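# Close the locker door until it latches

## Task

Push the locker's door shut so its latch catches, without ever flinging the door open hard and without the robot tipping over or finishing on a lean; the door must stay latched by itself rather than being held by the robot, and at the end the robot should release it and back away.

## Robot and tools

ROBOT. TidyBot++: a mobile base 0.54 m long, 0.50 m wide, 0.38 m tall on four driven casters, carrying one seven-joint arm with a two-finger gripper. The shoulder sits 0.12 m ahead of the base centre, 0.68 m off the floor. Segments: upper arm 0.42 m, forearm 0.31 m, hand 0.31 m (wrist to the hand point). The arm begins folded, hand pointing down, protruding at most 0.08 m beyond the base front, elbow up to 1.15 m high. Cameras: base_camera (on the base, facing forward and down) and wrist_camera (fisheye, looking along the hand).

FRAMES. Base frame: origin on the floor below the base centre, x forward, y left, z up. hand_pose is reported in it and marks the point between the finger pads; its z axis runs out along the fingers, its y axis is the opening direction. The odometry frame is the base frame as it was when the scene began. Heading is positive to the left, range -3.142 to 3.142.

execute_actions. Arguments: actions (a list holding exactly one action, or empty to just read state and images) and optional cameras (list of "base_camera", "wrist_camera" or "all"; omitted or null gives all, [] gives none). An action may contain:
- base: a single relative move from where the base last measured itself, one of {"translate_m": d} (metres, forward positive, -2 to 2), {"strafe_m": d} (metres, left positive, -2 to 2), {"rotate_rad": d} (radians, counter-clockwise from above positive, -6.3 to 6.3). These are offsets, not poses.
- joints: absolute targets, named individually, in radians: joint_1_rad (whole arm about vertical; positive is clockwise from above, opposite to heading), joint_2_rad shoulder (-2.249 to 2.249), joint_3_rad (upper-arm roll), joint_4_rad elbow (-2.579 to 2.579), joint_5_rad (forearm roll), joint_6_rad wrist (-2.099 to 2.099), joint_7_rad (hand roll; at 1.57 with the hand down, fingers open left/right), gripper_pos (0 fully open to 1 fully closed, gap about 85 x (1 - value) mm). Joints 1, 3, 5, 7 are unlimited but move the short way, so turn them in steps below half a revolution. Done tolerances: 0.039 rad for joints 1-4, 0.056 for 5-7, 0.03 for the gripper.
- speeds: caps for this action only, keyed translate_m / strafe_m (0.05 to 0.5 m/s) and rotate_rad (0.1 to 1.57 rad/s); defaults are the maxima. A base move needing over 8.667 s is rejected; an action runs at most 15 s. Any unknown key or out-of-range number rejects the call with no motion. Parts left out of an action may still be driving toward earlier targets.

ARM GEOMETRY. With joint_1_rad = 0, joint_3_rad = 3.14, joint_5_rad = 0 (near the start), the arm stays in the base's x-z plane. Tilt from vertical (forward positive): upper arm = j2, forearm = j2 - j4, hand = j2 - j4 - j6. Hand point offset from the shoulder: forward = sum of length*sin(tilt), up = sum of length*cos(tilt). A downward-pointing hand reaches about 0.94 m high only near the base, lower farther out.

wait: seconds 0 to 10; nothing new is commanded and it returns the same report as an empty action. zoom_image: camera ("base_camera" or "wrist_camera") and region [x0, y0, x1, y1] in pixels from the image's top-left, at most 504 by 504, applied to that camera's latest full image. finished_scene: scene = current scene number; it is final and reports success, so the door must already be latched and the robot clear.

RESULTS. joint_positions, hand_pose, base_odometry (wheel-count only, so slip shows as motion; drifts centimetres and degrees over many moves), base_tilt in degrees (forward/right positive, about 1 degree fixed bias). base_status / joint_status: done; off_target (stopped short, may still push); contact_stop or time_out (target dropped, holding there). A blocked base can report done while well short. "joint command not followed" plus a "cause:" line means arm targets were withheld (e.g. self-collision); joints then show not_followed and may retry later. on_its_own lists uncommanded motion. motor_effort gives percent of max per motor with the action's peak in brackets; readings are noisy and biased. "ARM HIT" flags the arm striking the base or itself; nothing prevents hitting the base. pictures lists image order.

ACCURACY. Friction leaves joints slightly off even on done; improve by sending last command + (desired - read). Expect 1-2 cm hand error; trust the images. Correcting against an obstacle only increases force.

FAULTS. Joint torque limits: 104.5 N m for joints 1-4 (warning 56.7), 51.3 for 5-7 (warning 29.4). Exceeding one freezes the arm and gripper for 10 s and drops the rest of the call; the base keeps going. Motor heat: MOTOR HOT from 60 °C; at 75 °C an OVER-TEMPERATURE FAULT lets the arm sag and joints report limit_stop_at_motor_heat (resend targets).

AVOID. Swinging the door open hard; the robot tipping or ending tilted (risk when the arm snags above about 0.8 m while the base drives, or when a raised hand pushes sideways; retract the arm or reverse to recover); driving the base into things with the arm; hard shoves and impacts. Finish with the gripper released and the robot backed away, door latched on its own. Keep robot motion time short.

Each tool is called after "Request:" as name(argument=value, ...), one argument or row to a line, values as JSON.

## Session

Request:
execute_actions(
  actions=[],
)

Scene clock: 0.00 s.
base_odometry: x=+0.000 y=+0.000 heading=+0.000 (m, m, rad; odometry frame)
base_tilt: forward=-0.3 right=+0.0 (deg)
base_status: not commanded
joint_positions: joint_1_rad=+0.027 joint_2_rad=-0.313 joint_3_rad=+3.109 joint_4_rad=-2.550 joint_5_rad=-0.022 joint_6_rad=-0.872 joint_7_rad=+1.595 gripper_pos=+0.000
joint_status: not commanded
motor_effort: joint_1_rad=+0 joint_2_rad=-3 joint_3_rad=+1 joint_4_rad=+16 joint_5_rad=-1 joint_6_rad=+2 joint_7_rad=+0 (%)
hand_pose: x=+0.2462 y=+0.0060 z=+0.5765 quat_wxyz=(-0.003, +1.000, +0.007, +0.016) (m; base frame)
pictures: base_camera, wrist_camera
Images, in order (width x height): base_camera 644x364, wrist_camera 644x476.

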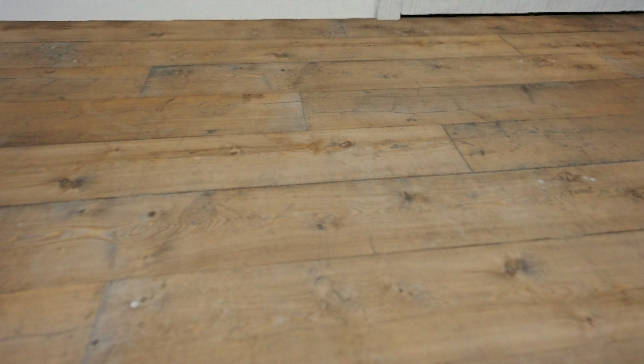

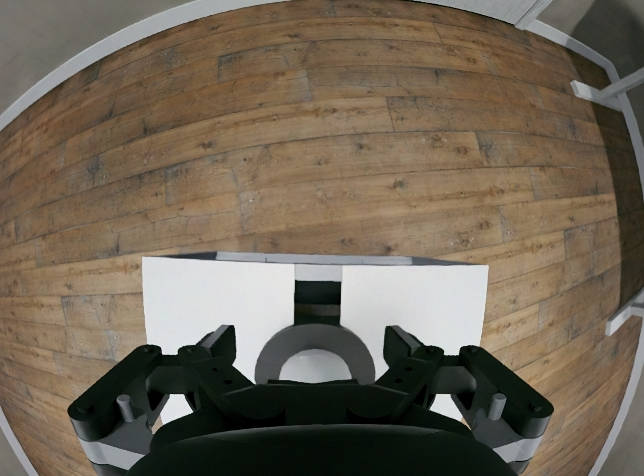

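Request:
execute_actions(
  actions=[
    {"base":{"rotate_rad":3.14},"joints":{"joint_6_rad":0.5}},
  ],
)

Scene clock: 5.97 s.
base_odometry: x=+0.000 y=+0.000 heading=+3.139 (m, m, rad; odometry frame)
base_tilt: forward=-0.3 right=+0.0 (deg)
base_status: done
joint_positions: joint_1_rad=+0.027 joint_2_rad=-0.313 joint_3_rad=+3.109 joint_4_rad=-2.545 joint_5_rad=-0.022 joint_6_rad=+0.491 joint_7_rad=+1.595 gripper_pos=+0.000
joint_status: all done
motor_effort: joint_1_rad=+1(0) joint_2_rad=-8(8) joint_3_rad=+1(2) joint_4_rad=+19(19) joint_5_rad=-1(1) joint_6_rad=+10(10) joint_7_rad=+0(0) (%)
hand_pose: x=+0.5439 y=+0.0017 z=+0.8360 quat_wxyz=(+0.008, +0.765, +0.004, +0.644) (m; base frame)
pictures: base_camera, wrist_camera
camera_calibration (this result's frames):
wrist_camera: T_world_to_cam=[[0.00460133, -0.999686, 0.0246348, -0.0177272], [-0.157522, -0.0250521, -0.987198, 0.96314], [0.987505, 0.000661904, -0.157587, -0.268405], [0, 0, 0, 1]] pos_world=[0.416848, 0.0065847, 0.908949]
Images, in order (width x height): base_camera 644x364, wrist_camera 644x476.

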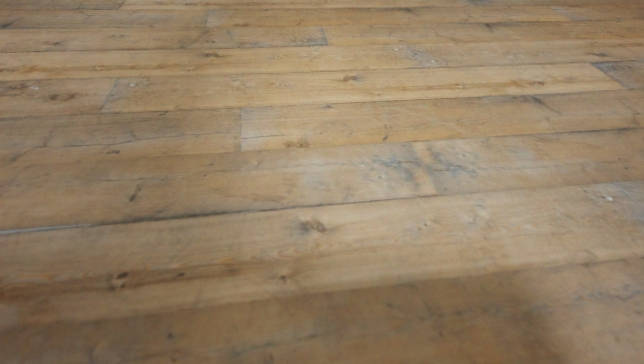

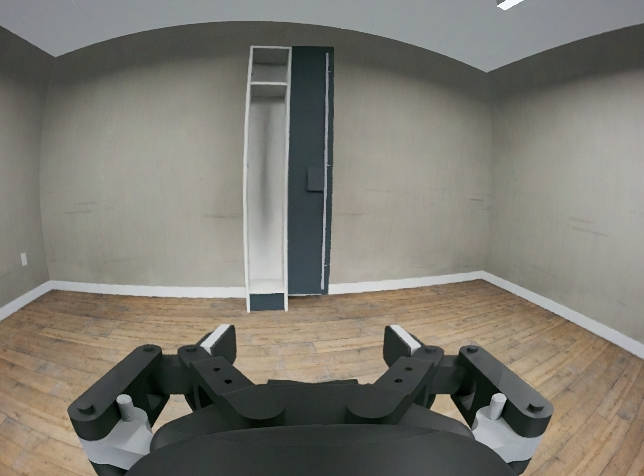

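Request:
zoom_image(
  camera="wrist_camera",
  region=[200, 150, 400, 330],
)

Region (200, 150, 400, 330) of wrist_camera's 644x476 image, scaled by 2.520; it fills the top 454 rows of this view, and the rest is white.

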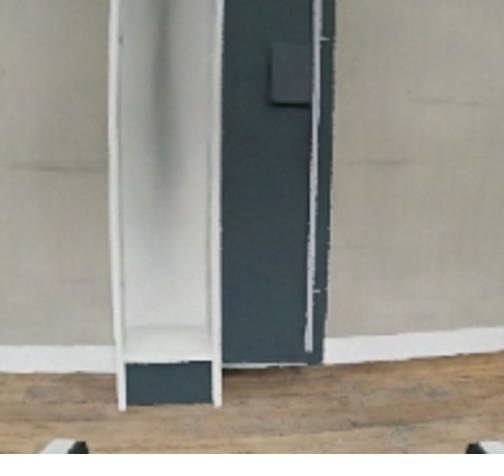

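Request:
execute_actions(
  actions=[
    {"base":{"rotate_rad":-0.35}},
  ],
  cameras=[],
)

Request:
execute_actions(
  actions=[
    {"base":{"translate_m":2.0},"joints":{"joint_1_rad":-0.9,"gripper_pos":1}},
  ],
)

Scene clock: 17.97 s.
base_odometry: x=+0.000 y=+0.000 heading=+2.791 (m, m, rad; odometry frame)
base_tilt: forward=-0.3 right=+0.0 (deg)
base_status: done
joint_positions: joint_1_rad=+0.027 joint_2_rad=-0.313 joint_3_rad=+3.109 joint_4_rad=-2.545 joint_5_rad=-0.022 joint_6_rad=+0.491 joint_7_rad=+1.595 gripper_pos=+0.000
joint_status: not commanded
motor_effort: joint_1_rad=+1(1) joint_2_rad=-7(8) joint_3_rad=+1(2) joint_4_rad=+19(19) joint_5_rad=+0(0) joint_6_rad=+10(10) joint_7_rad=+0(0) (%)
hand_pose: x=+0.5439 y=+0.0017 z=+0.8360 quat_wxyz=(+0.008, +0.765, +0.004, +0.644) (m; base frame)
pictures: none
No camera images: the call's "cameras" was empty. Leave "cameras" out to get every camera's image.

Scene clock: 23.30 s.
base_odometry: x=-1.879 y=+0.684 heading=+2.792 (m, m, rad; odometry frame)
base_tilt: forward=-0.2 right=+0.0 (deg)
base_status: done
joint_positions: joint_1_rad=-0.884 joint_2_rad=-0.314 joint_3_rad=+3.109 joint_4_rad=-2.546 joint_5_rad=-0.022 joint_6_rad=+0.491 joint_7_rad=+1.595 gripper_pos=+0.999
joint_status: all done
motor_effort: joint_1_rad=+0(1) joint_2_rad=-8(9) joint_3_rad=+1(2) joint_4_rad=+19(20) joint_5_rad=-1(0) joint_6_rad=+10(10) joint_7_rad=+0(0) (%)
hand_pose: x=+0.3780 y=+0.3365 z=+0.8362 quat_wxyz=(-0.276, +0.685, +0.339, +0.582) (m; base frame)
pictures: base_camera, wrist_camera
camera_calibration (this result's frames):
wrist_camera: T_world_to_cam=[[0.79263, -0.609203, 0.0246635, -0.111522], [-0.0763436, -0.139301, -0.987303, 0.953506], [0.604904, 0.780683, -0.156923, -0.223239], [0, 0, 0, 1]] pos_world=[0.296228, 0.239164, 0.909118]
Images, in order (width x height): base_camera 644x364, wrist_camera 644x476.

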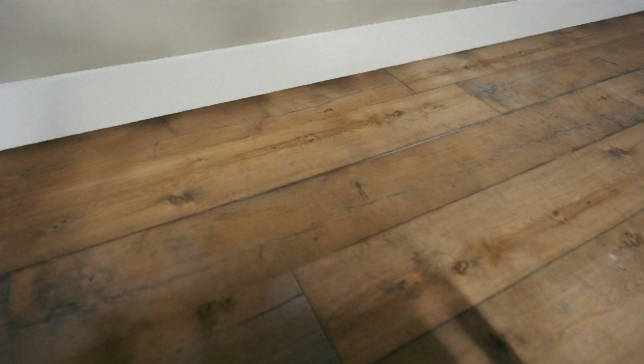

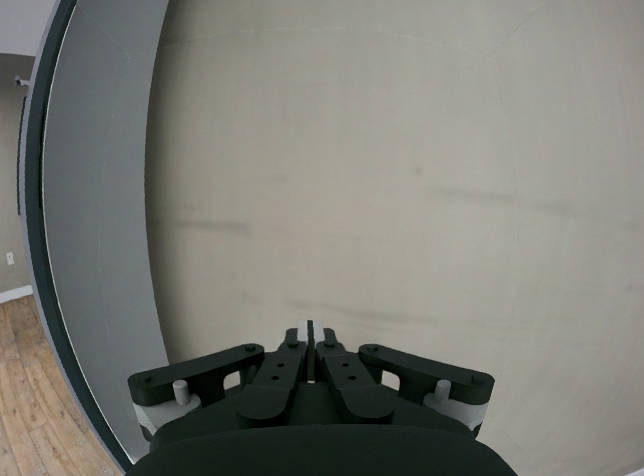

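Request:
execute_actions(
  actions=[
    {"base":{"rotate_rad":2.04},"joints":{"joint_1_rad":1.2},"speeds":{"rotate_rad":1.2}},
  ],
)

Request:
execute_actions(
  actions=[
    {"base":{"translate_m":-0.3},"joints":{"joint_1_rad":0.5}},
  ],
)

Scene clock: 41.43 s.
base_odometry: x=-1.879 y=+0.684 heading=-1.452 (m, m, rad; odometry frame)
base_tilt: forward=-0.3 right=+0.0 (deg)
base_status: done
joint_positions: joint_1_rad=+1.184 joint_2_rad=-0.314 joint_3_rad=+3.109 joint_4_rad=-2.546 joint_5_rad=-0.022 joint_6_rad=+0.491 joint_7_rad=+1.595 gripper_pos=+0.999
joint_status: all done
motor_effort: joint_1_rad=+0(1) joint_2_rad=-7(7) joint_3_rad=+1(1) joint_4_rad=+19(19) joint_5_rad=+0(0) joint_6_rad=+10(10) joint_7_rad=+0(0) (%)
hand_pose: x=+0.2911 y=-0.3882 z=+0.8362 quat_wxyz=(+0.359, +0.642, -0.415, +0.535) (m; base frame)
pictures: base_camera, wrist_camera
camera_calibration (this result's frames):
wrist_camera: T_world_to_cam=[[-0.913676, -0.405694, 0.0246636, 0.0915286], [-0.0859636, 0.133579, -0.987303, 0.954651], [0.397248, -0.904195, -0.156923, -0.198528], [0, 0, 0, 1]] pos_world=[0.244557, -0.269897, 0.909118]
Images, in order (width x height): base_camera 644x364, wrist_camera 644x476.

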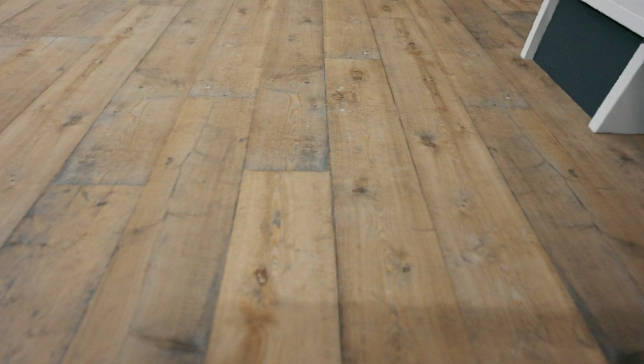

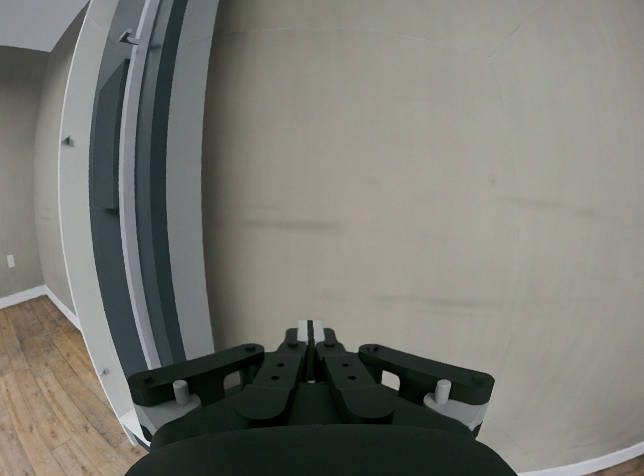

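Scene clock: 43.40 s.
base_odometry: x=-1.916 y=+0.982 heading=-1.451 (m, m, rad; odometry frame)
base_tilt: forward=-0.3 right=+0.0 (deg)
base_status: done
joint_positions: joint_1_rad=+0.516 joint_2_rad=-0.314 joint_3_rad=+3.109 joint_4_rad=-2.546 joint_5_rad=-0.022 joint_6_rad=+0.491 joint_7_rad=+1.595 gripper_pos=+0.999
joint_status: all done
motor_effort: joint_1_rad=+0(0) joint_2_rad=-8(9) joint_3_rad=+1(2) joint_4_rad=+19(20) joint_5_rad=-1(0) joint_6_rad=+10(11) joint_7_rad=-1(0) (%)
hand_pose: x=+0.4945 y=-0.1981 z=+0.8364 quat_wxyz=(+0.164, +0.743, -0.182, +0.624) (m; base frame)
pictures: base_camera, wrist_camera
camera_calibration (this result's frames):
wrist_camera: T_world_to_cam=[[-0.465897, -0.884495, 0.0246791, 0.0382323], [-0.149869, 0.0513921, -0.987369, 0.96229], [0.872055, -0.463711, -0.156502, -0.255295], [0, 0, 0, 1]] pos_world=[0.384661, -0.134021, 0.909238]
Images, in order (width x height): base_camera 644x364, wrist_camera 644x476.

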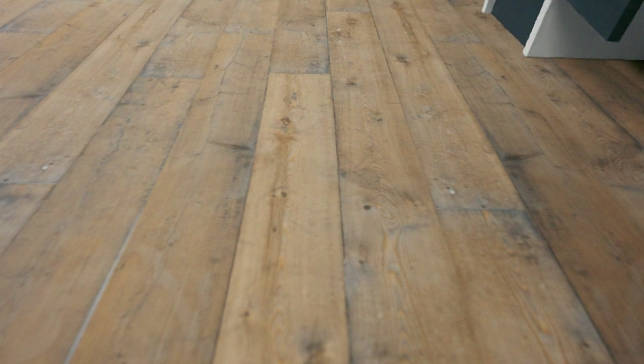

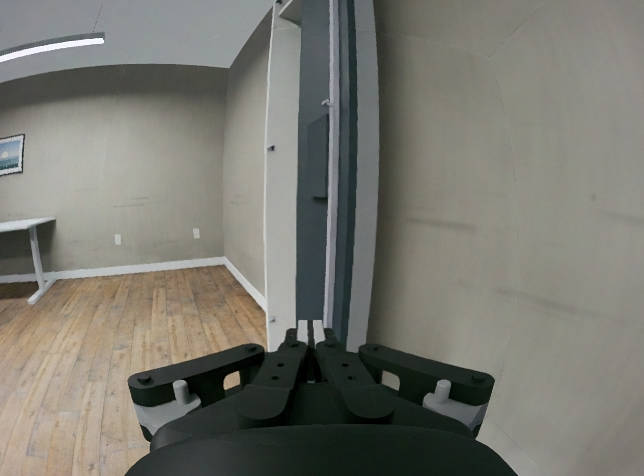

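Request:
execute_actions(
  actions=[
    {"base":{"strafe_m":-0.17},"joints":{"joint_1_rad":0.7,"joint_2_rad":0.6,"joint_4_rad":-2.2,"joint_6_rad":1.23}},
  ],
)

Scene clock: 51.73 s.
base_odometry: x=-2.085 y=+0.962 heading=-1.452 (m, m, rad; odometry frame)
base_tilt: forward=-0.3 right=+0.0 (deg)
base_status: done
joint_positions: joint_1_rad=+0.683 joint_2_rad=+0.596 joint_3_rad=+3.109 joint_4_rad=-2.212 joint_5_rad=-0.022 joint_6_rad=+1.199 joint_7_rad=+1.595 gripper_pos=+0.999
joint_status: all done
motor_effort: joint_1_rad=+0(2) joint_2_rad=-31(33) joint_3_rad=+0(3) joint_4_rad=+11(20) joint_5_rad=+0(1) joint_6_rad=+10(11) joint_7_rad=+0(1) (%)
hand_pose: x=+0.6308 y=-0.4005 z=+0.7216 quat_wxyz=(+0.229, +0.680, -0.239, +0.655) (m; base frame)
pictures: base_camera, wrist_camera
camera_calibration (this result's frames):
wrist_camera: T_world_to_cam=[[-0.618337, -0.785878, 0.00740487, 0.073656], [-0.0246737, 0.00999446, -0.999646, 0.793109], [0.785526, -0.6183, -0.0255705, -0.587791], [0, 0, 0, 1]] pos_world=[0.526839, -0.313474, 0.777253]
Images, in order (width x height): base_camera 644x364, wrist_camera 644x476.

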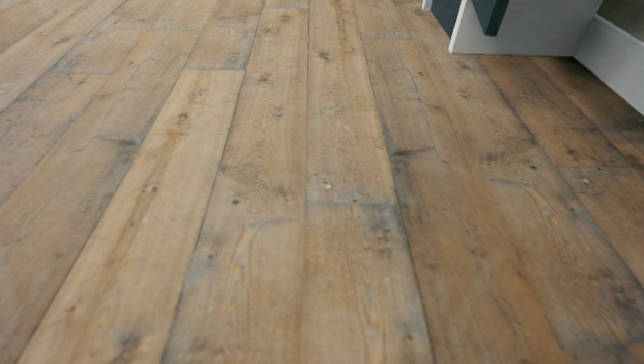

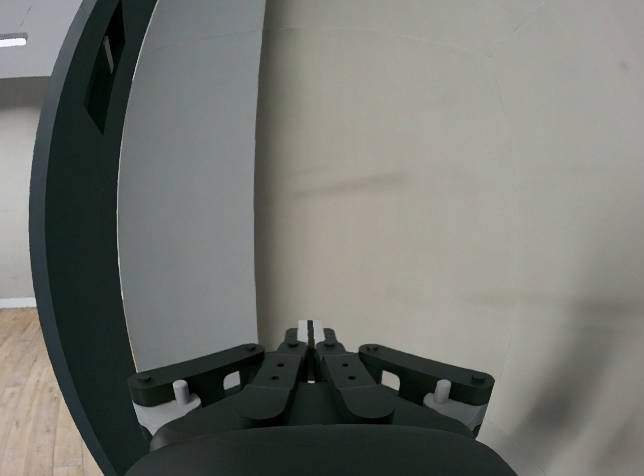

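Request:
execute_actions(
  actions=[
    {"base":{"translate_m":0.2},"speeds":{"translate_m":0.2}},
  ],
  cameras=["wrist_camera"],
)

Request:
execute_actions(
  actions=[
    {"base":{"strafe_m":0.2},"speeds":{"strafe_m":0.1}},
  ],
)

Scene clock: 58.07 s.
base_odometry: x=-2.061 y=+0.763 heading=-1.452 (m, m, rad; odometry frame)
base_tilt: forward=-0.2 right=+0.0 (deg)
base_status: done
joint_positions: joint_1_rad=+0.688 joint_2_rad=+0.596 joint_3_rad=+3.109 joint_4_rad=-2.207 joint_5_rad=-0.022 joint_6_rad=+1.201 joint_7_rad=+1.595 gripper_pos=+0.999
joint_status: not commanded
motor_effort: joint_1_rad=+0(3) joint_2_rad=-31(32) joint_3_rad=-1(2) joint_4_rad=+11(13) joint_5_rad=+0(0) joint_6_rad=+10(10) joint_7_rad=+0(0) (%)
hand_pose: x=+0.6296 y=-0.4043 z=+0.7239 quat_wxyz=(+0.232, +0.677, -0.240, +0.656) (m; base frame)
pictures: wrist_camera
camera_calibration (this result's frames):
wrist_camera: T_world_to_cam=[[-0.622982, -0.782201, 0.00737216, 0.0742976], [-0.0197161, 0.00627995, -0.999786, 0.790909], [0.781988, -0.622994, -0.0193342, -0.59327], [0, 0, 0, 1]] pos_world=[0.525809, -0.316455, 0.778721]
Images, in order (width x height): wrist_camera 644x476.

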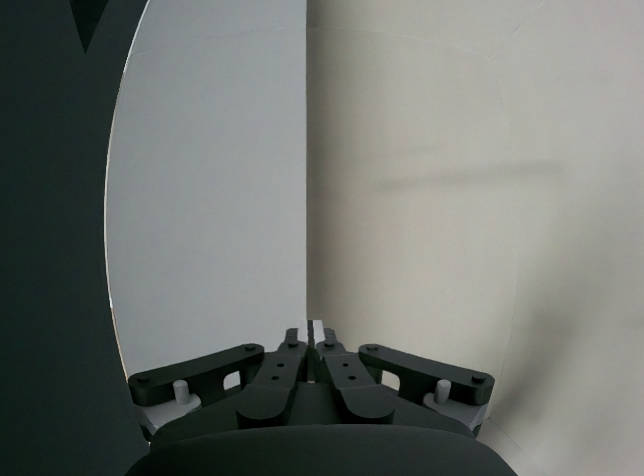

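Scene clock: 60.63 s.
base_odometry: x=-1.862 y=+0.787 heading=-1.452 (m, m, rad; odometry frame)
base_tilt: forward=-0.3 right=+0.0 (deg)
base_status: done
joint_positions: joint_1_rad=+0.699 joint_2_rad=+0.596 joint_3_rad=+3.109 joint_4_rad=-2.207 joint_5_rad=-0.022 joint_6_rad=+1.201 joint_7_rad=+1.595 gripper_pos=+0.999
joint_status: not commanded
motor_effort: joint_1_rad=+0(4) joint_2_rad=-31(32) joint_3_rad=-1(4) joint_4_rad=+11(12) joint_5_rad=+0(2) joint_6_rad=+10(10) joint_7_rad=+0(1) (%)
hand_pose: x=+0.6252 y=-0.4102 z=+0.7244 quat_wxyz=(+0.236, +0.675, -0.244, +0.655) (m; base frame)
pictures: base_camera, wrist_camera
camera_calibration (this result's frames):
wrist_camera: T_world_to_cam=[[-0.632098, -0.774854, 0.00731441, 0.0757223], [-0.0185996, 0.00573492, -0.999811, 0.790415], [0.774665, -0.632115, -0.018037, -0.593613], [0, 0, 0, 1]] pos_world=[0.522417, -0.321091, 0.779004]
Images, in order (width x height): base_camera 644x364, wrist_camera 644x476.

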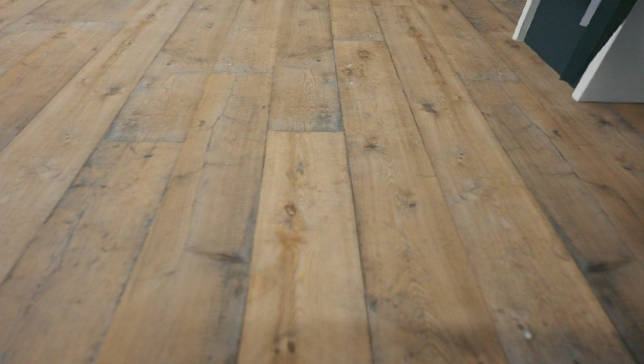

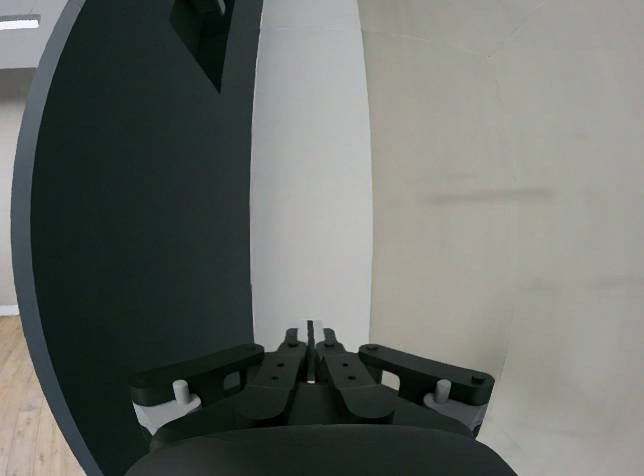

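Request:
execute_actions(
  actions=[
    {"base":{"translate_m":0.35},"speeds":{"translate_m":0.12},"joints":{"joint_1_rad":0.55}},
  ],
)

Scene clock: 67.30 s.
base_odometry: x=-1.821 y=+0.439 heading=-1.452 (m, m, rad; odometry frame)
base_tilt: forward=-0.3 right=+0.0 (deg)
base_status: done
joint_positions: joint_1_rad=+0.554 joint_2_rad=+0.596 joint_3_rad=+3.115 joint_4_rad=-2.205 joint_5_rad=-0.027 joint_6_rad=+1.204 joint_7_rad=+1.595 gripper_pos=+0.999
joint_status: all done
motor_effort: joint_1_rad=+0(9) joint_2_rad=-31(33) joint_3_rad=-1(9) joint_4_rad=+11(16) joint_5_rad=+0(5) joint_6_rad=+10(11) joint_7_rad=+0(1) (%)
hand_pose: x=+0.6772 y=-0.3368 z=+0.7254 quat_wxyz=(+0.192, +0.689, -0.197, +0.671) (m; base frame)
pictures: base_camera, wrist_camera
camera_calibration (this result's frames):
wrist_camera: T_world_to_cam=[[-0.521392, -0.853268, 0.00914453, 0.0628148], [-0.0174264, -0.0000670007, -0.999848, 0.789197], [0.853139, -0.521472, -0.0148344, -0.605703], [0, 0, 0, 1]] pos_world=[0.563253, -0.262206, 0.779517]
Images, in order (width x height): base_camera 644x364, wrist_camera 644x476.

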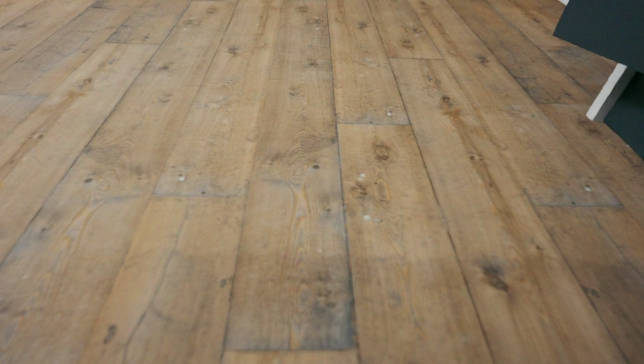

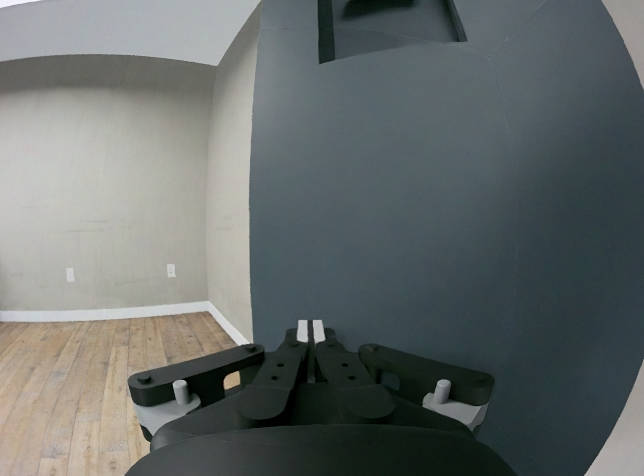

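Request:
execute_actions(
  actions=[
    {"base":{"strafe_m":-0.12},"speeds":{"strafe_m":0.08}},
  ],
)

Scene clock: 71.80 s.
base_odometry: x=-1.940 y=+0.425 heading=-1.452 (m, m, rad; odometry frame)
base_tilt: forward=-0.3 right=+0.0 (deg)
base_status: done
joint_positions: joint_1_rad=+0.541 joint_2_rad=+0.596 joint_3_rad=+3.107 joint_4_rad=-2.209 joint_5_rad=-0.020 joint_6_rad=+1.204 joint_7_rad=+1.595 gripper_pos=+0.999
joint_status: not commanded
motor_effort: joint_1_rad=+5(6) joint_2_rad=-31(32) joint_3_rad=+3(4) joint_4_rad=+13(16) joint_5_rad=-3(4) joint_6_rad=+11(11) joint_7_rad=+0(0) (%)
hand_pose: x=+0.6834 y=-0.3237 z=+0.7238 quat_wxyz=(+0.182, +0.693, -0.189, +0.672) (m; base frame)
pictures: base_camera, wrist_camera
camera_calibration (this result's frames):
wrist_camera: T_world_to_cam=[[-0.499257, -0.866424, 0.00720371, 0.059207], [-0.0196699, 0.0030217, -0.999802, 0.790287], [0.86623, -0.4993, -0.0185511, -0.603293], [0, 0, 0, 1]] pos_world=[0.567695, -0.252314, 0.778513]
Images, in order (width x height): base_camera 644x364, wrist_camera 644x476.

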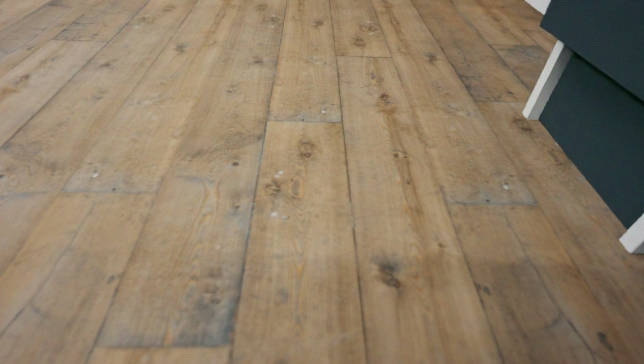

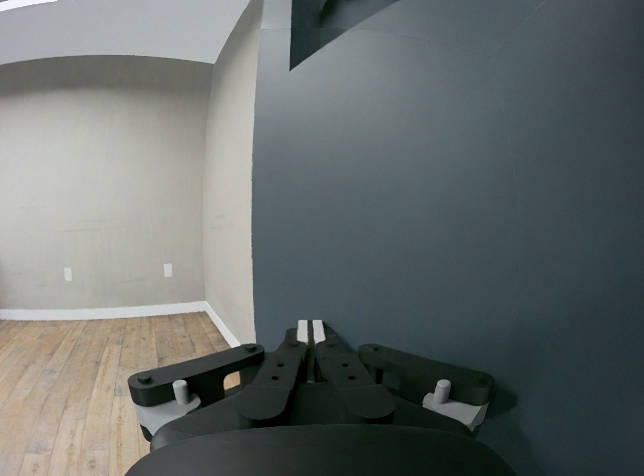

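Request:
execute_actions(
  actions=[
    {"base":{"strafe_m":-0.06},"speeds":{"strafe_m":0.06}},
  ],
)

Scene clock: 75.33 s.
base_odometry: x=-1.999 y=+0.417 heading=-1.451 (m, m, rad; odometry frame)
base_tilt: forward=-0.3 right=+0.0 (deg)
base_status: done
joint_positions: joint_1_rad=+0.484 joint_2_rad=+0.592 joint_3_rad=+3.061 joint_4_rad=-2.236 joint_5_rad=+0.009 joint_6_rad=+1.204 joint_7_rad=+1.595 gripper_pos=+0.999
joint_status: not commanded
motor_effort: joint_1_rad=+13(16) joint_2_rad=-29(31) joint_3_rad=+10(13) joint_4_rad=+18(20) joint_5_rad=-6(8) joint_6_rad=+10(11) joint_7_rad=-1(1) (%)
hand_pose: x=+0.7069 y=-0.2576 z=+0.7172 quat_wxyz=(+0.133, +0.709, -0.153, +0.676) (m; base frame)
pictures: base_camera, wrist_camera
camera_calibration (this result's frames):
wrist_camera: T_world_to_cam=[[-0.388241, -0.92151, -0.00935564, 0.0474775], [-0.0313902, 0.0233697, -0.999234, 0.797026], [0.921023, -0.38765, -0.0379995, -0.586775], [0, 0, 0, 1]] pos_world=[0.583884, -0.202339, 0.774563]
Images, in order (width x height): base_camera 644x364, wrist_camera 644x476.

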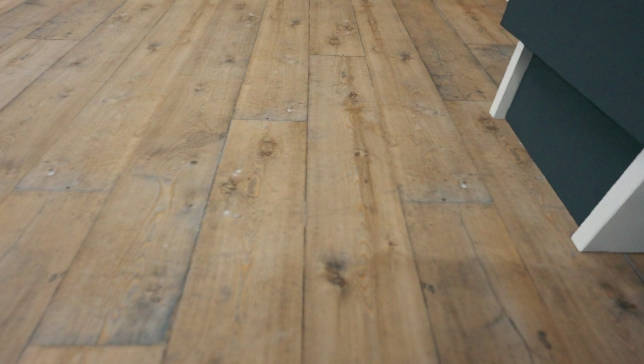

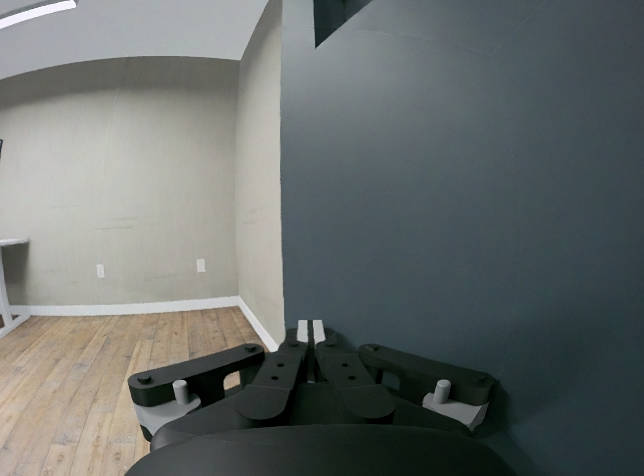

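Request:
execute_actions(
  actions=[
    {"base":{"strafe_m":0.45}},
  ],
  cameras=[],
)

Request:
execute_actions(
  actions=[
    {"base":{"translate_m":0.58},"joints":{"joint_1_rad":1.58,"joint_3_rad":3.14,"joint_5_rad":0}},
  ],
)

Scene clock: 80.93 s.
base_odometry: x=-1.552 y=+0.471 heading=-1.452 (m, m, rad; odometry frame)
base_tilt: forward=-0.2 right=+0.0 (deg)
base_status: done
joint_positions: joint_1_rad=+0.548 joint_2_rad=+0.601 joint_3_rad=+3.097 joint_4_rad=-2.204 joint_5_rad=-0.005 joint_6_rad=+1.205 joint_7_rad=+1.595 gripper_pos=+0.999
joint_status: not commanded
motor_effort: joint_1_rad=+0(12) joint_2_rad=-31(33) joint_3_rad=-1(9) joint_4_rad=+11(18) joint_5_rad=+0(6) joint_6_rad=+10(12) joint_7_rad=+0(0) (%)
hand_pose: x=+0.6877 y=-0.3200 z=+0.7240 quat_wxyz=(+0.176, +0.693, -0.184, +0.674) (m; base frame)
pictures: none
No camera images: the call's "cameras" was empty. Leave "cameras" out to get every camera's image.

Scene clock: 83.60 s.
base_odometry: x=-1.483 y=-0.105 heading=-1.452 (m, m, rad; odometry frame)
base_tilt: forward=-0.3 right=+0.0 (deg)
base_status: done
joint_positions: joint_1_rad=+1.565 joint_2_rad=+0.600 joint_3_rad=+3.116 joint_4_rad=-2.204 joint_5_rad=-0.006 joint_6_rad=+1.206 joint_7_rad=+1.595 gripper_pos=+0.999
joint_status: all done
motor_effort: joint_1_rad=+0(2) joint_2_rad=-31(32) joint_3_rad=-1(2) joint_4_rad=+11(13) joint_5_rad=+0(1) joint_6_rad=+10(11) joint_7_rad=+0(1) (%)
hand_pose: x=+0.1362 y=-0.6525 z=+0.7240 quat_wxyz=(+0.489, +0.514, -0.499, +0.497) (m; base frame)
pictures: base_camera, wrist_camera
camera_calibration (this result's frames):
wrist_camera: T_world_to_cam=[[-0.999376, -0.0311931, 0.0165648, 0.107478], [-0.017027, 0.0146082, -0.999748, 0.787827], [0.0309432, -0.999407, -0.0151302, -0.508445], [0, 0, 0, 1]] pos_world=[0.136559, -0.516299, 0.778156]
Images, in order (width x height): base_camera 644x364, wrist_camera 644x476.

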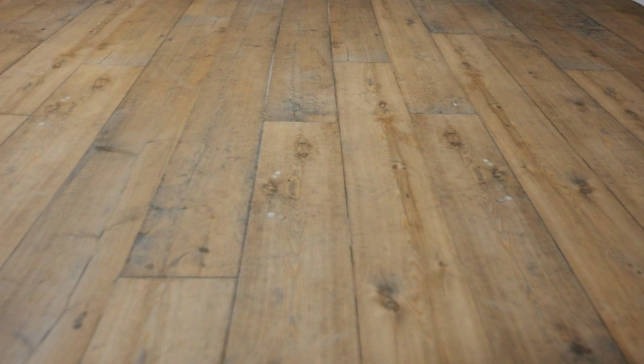

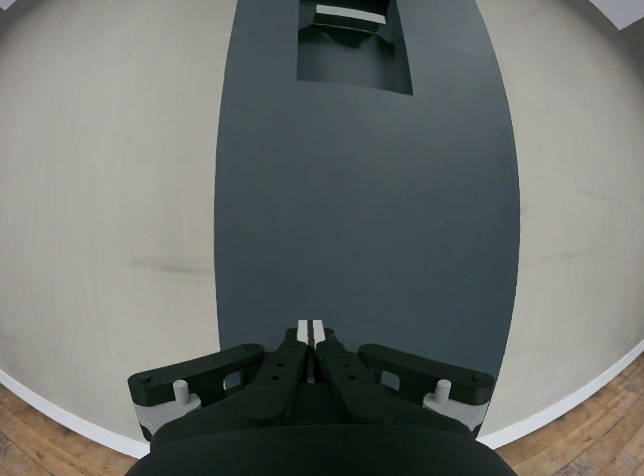

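Request:
execute_actions(
  actions=[
    {"base":{"strafe_m":-0.09},"speeds":{"strafe_m":0.07}},
  ],
  cameras=["wrist_camera"],
)

Scene clock: 88.07 s.
base_odometry: x=-1.572 y=-0.116 heading=-1.451 (m, m, rad; odometry frame)
base_tilt: forward=-0.3 right=+0.0 (deg)
base_status: done
joint_positions: joint_1_rad=+1.565 joint_2_rad=+0.573 joint_3_rad=+3.116 joint_4_rad=-2.264 joint_5_rad=-0.002 joint_6_rad=+1.227 joint_7_rad=+1.595 gripper_pos=+0.999
joint_status: not commanded
motor_effort: joint_1_rad=+5(5) joint_2_rad=-25(33) joint_3_rad=+3(5) joint_4_rad=+22(35) joint_5_rad=-3(4) joint_6_rad=+8(11) joint_7_rad=+0(0) (%)
hand_pose: x=+0.1366 y=-0.6329 z=+0.7233 quat_wxyz=(+0.486, +0.519, -0.501, +0.494) (m; base frame)
pictures: wrist_camera
camera_calibration (this result's frames):
wrist_camera: T_world_to_cam=[[-0.999229, -0.0346578, 0.0184672, 0.10491], [-0.0193961, 0.0266588, -0.999456, 0.794579], [0.0341467, -0.999044, -0.0273105, -0.480316], [0, 0, 0, 1]] pos_world=[0.136642, -0.497403, 0.779092]
Images, in order (width x height): wrist_camera 644x476.

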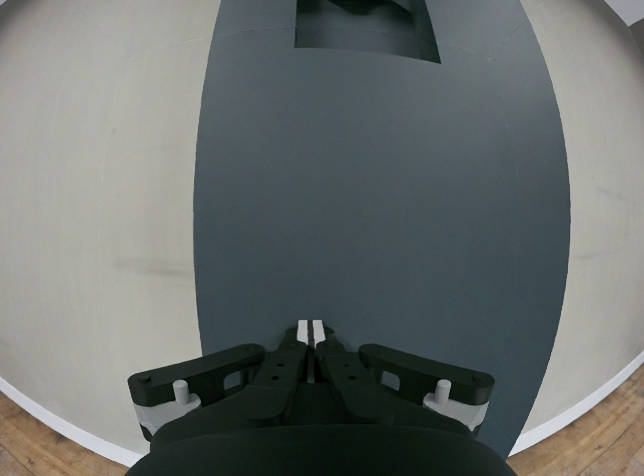

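Request:
execute_actions(
  actions=[
    {"base":{"strafe_m":-0.025},"speeds":{"strafe_m":0.05}},
  ],
  cameras=[],
)

Request:
execute_actions(
  actions=[
    {"base":{"strafe_m":0.4}},
  ],
  cameras=[],
)

Request:
execute_actions(
  actions=[
    {"base":{"translate_m":0.4},"joints":{"joint_1_rad":2.0,"joint_2_rad":-0.3,"joint_4_rad":-2.5,"joint_6_rad":0.5}},
  ],
  cameras=["wrist_camera"],
)

Scene clock: 93.03 s.
base_odometry: x=-1.596 y=-0.119 heading=-1.451 (m, m, rad; odometry frame)
base_tilt: forward=-0.3 right=+0.0 (deg)
base_status: done
joint_positions: joint_1_rad=+1.565 joint_2_rad=+0.537 joint_3_rad=+3.116 joint_4_rad=-2.333 joint_5_rad=-0.002 joint_6_rad=+1.241 joint_7_rad=+1.595 gripper_pos=+0.999
joint_status: not commanded
motor_effort: joint_1_rad=+4(5) joint_2_rad=-15(26) joint_3_rad=+5(5) joint_4_rad=+37(39) joint_5_rad=-3(3) joint_6_rad=+4(9) joint_7_rad=+0(0) (%)
hand_pose: x=+0.1364 y=-0.6099 z=+0.7227 quat_wxyz=(+0.481, +0.524, -0.505, +0.489) (m; base frame)
pictures: none
No camera images: the call's "cameras" was empty. Leave "cameras" out to get every camera's image.

Scene clock: 95.27 s.
base_odometry: x=-1.198 y=-0.072 heading=-1.452 (m, m, rad; odometry frame)
base_tilt: forward=-0.3 right=+0.0 (deg)
base_status: done
joint_positions: joint_1_rad=+1.568 joint_2_rad=+0.602 joint_3_rad=+3.121 joint_4_rad=-2.197 joint_5_rad=-0.002 joint_6_rad=+1.241 joint_7_rad=+1.595 gripper_pos=+0.999
joint_status: not commanded
motor_effort: joint_1_rad=+0(3) joint_2_rad=-32(34) joint_3_rad=-1(4) joint_4_rad=+11(36) joint_5_rad=-1(3) joint_6_rad=+10(12) joint_7_rad=+0(0) (%)
hand_pose: x=+0.1319 y=-0.6549 z=+0.7369 quat_wxyz=(+0.502, +0.504, -0.489, +0.505) (m; base frame)
pictures: none
No camera images: the call's "cameras" was empty. Leave "cameras" out to get every camera's image.

Scene clock: 97.43 s.
base_odometry: x=-1.151 y=-0.469 heading=-1.451 (m, m, rad; odometry frame)
base_tilt: forward=-0.3 right=+0.0 (deg)
base_status: done
joint_positions: joint_1_rad=+1.982 joint_2_rad=-0.296 joint_3_rad=+3.122 joint_4_rad=-2.491 joint_5_rad=-0.002 joint_6_rad=+0.530 joint_7_rad=+1.595 gripper_pos=+0.999
joint_status: all done
motor_effort: joint_1_rad=+1(3) joint_2_rad=-8(33) joint_3_rad=+1(2) joint_4_rad=+19(20) joint_5_rad=+0(1) joint_6_rad=+10(11) joint_7_rad=+0(0) (%)
hand_pose: x=-0.0478 y=-0.4096 z=+0.8713 quat_wxyz=(+0.565, +0.419, -0.609, +0.366) (m; base frame)
pictures: wrist_camera
camera_calibration (this result's frames):
wrist_camera: T_world_to_cam=[[-0.927421, 0.372186, 0.0369823, 0.0796214], [-0.00374423, 0.0896344, -0.995968, 0.956462], [-0.374001, -0.92382, -0.0817353, -0.188075], [0, 0, 0, 1]] pos_world=[0.00708376, -0.289113, 0.934288]
Images, in order (width x height): wrist_camera 644x476.

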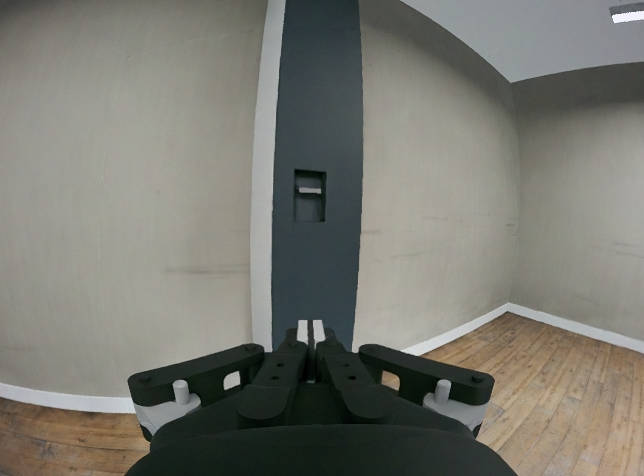

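Request:
finished_scene(
  scene=1,
)

The scene is finished: the task was done.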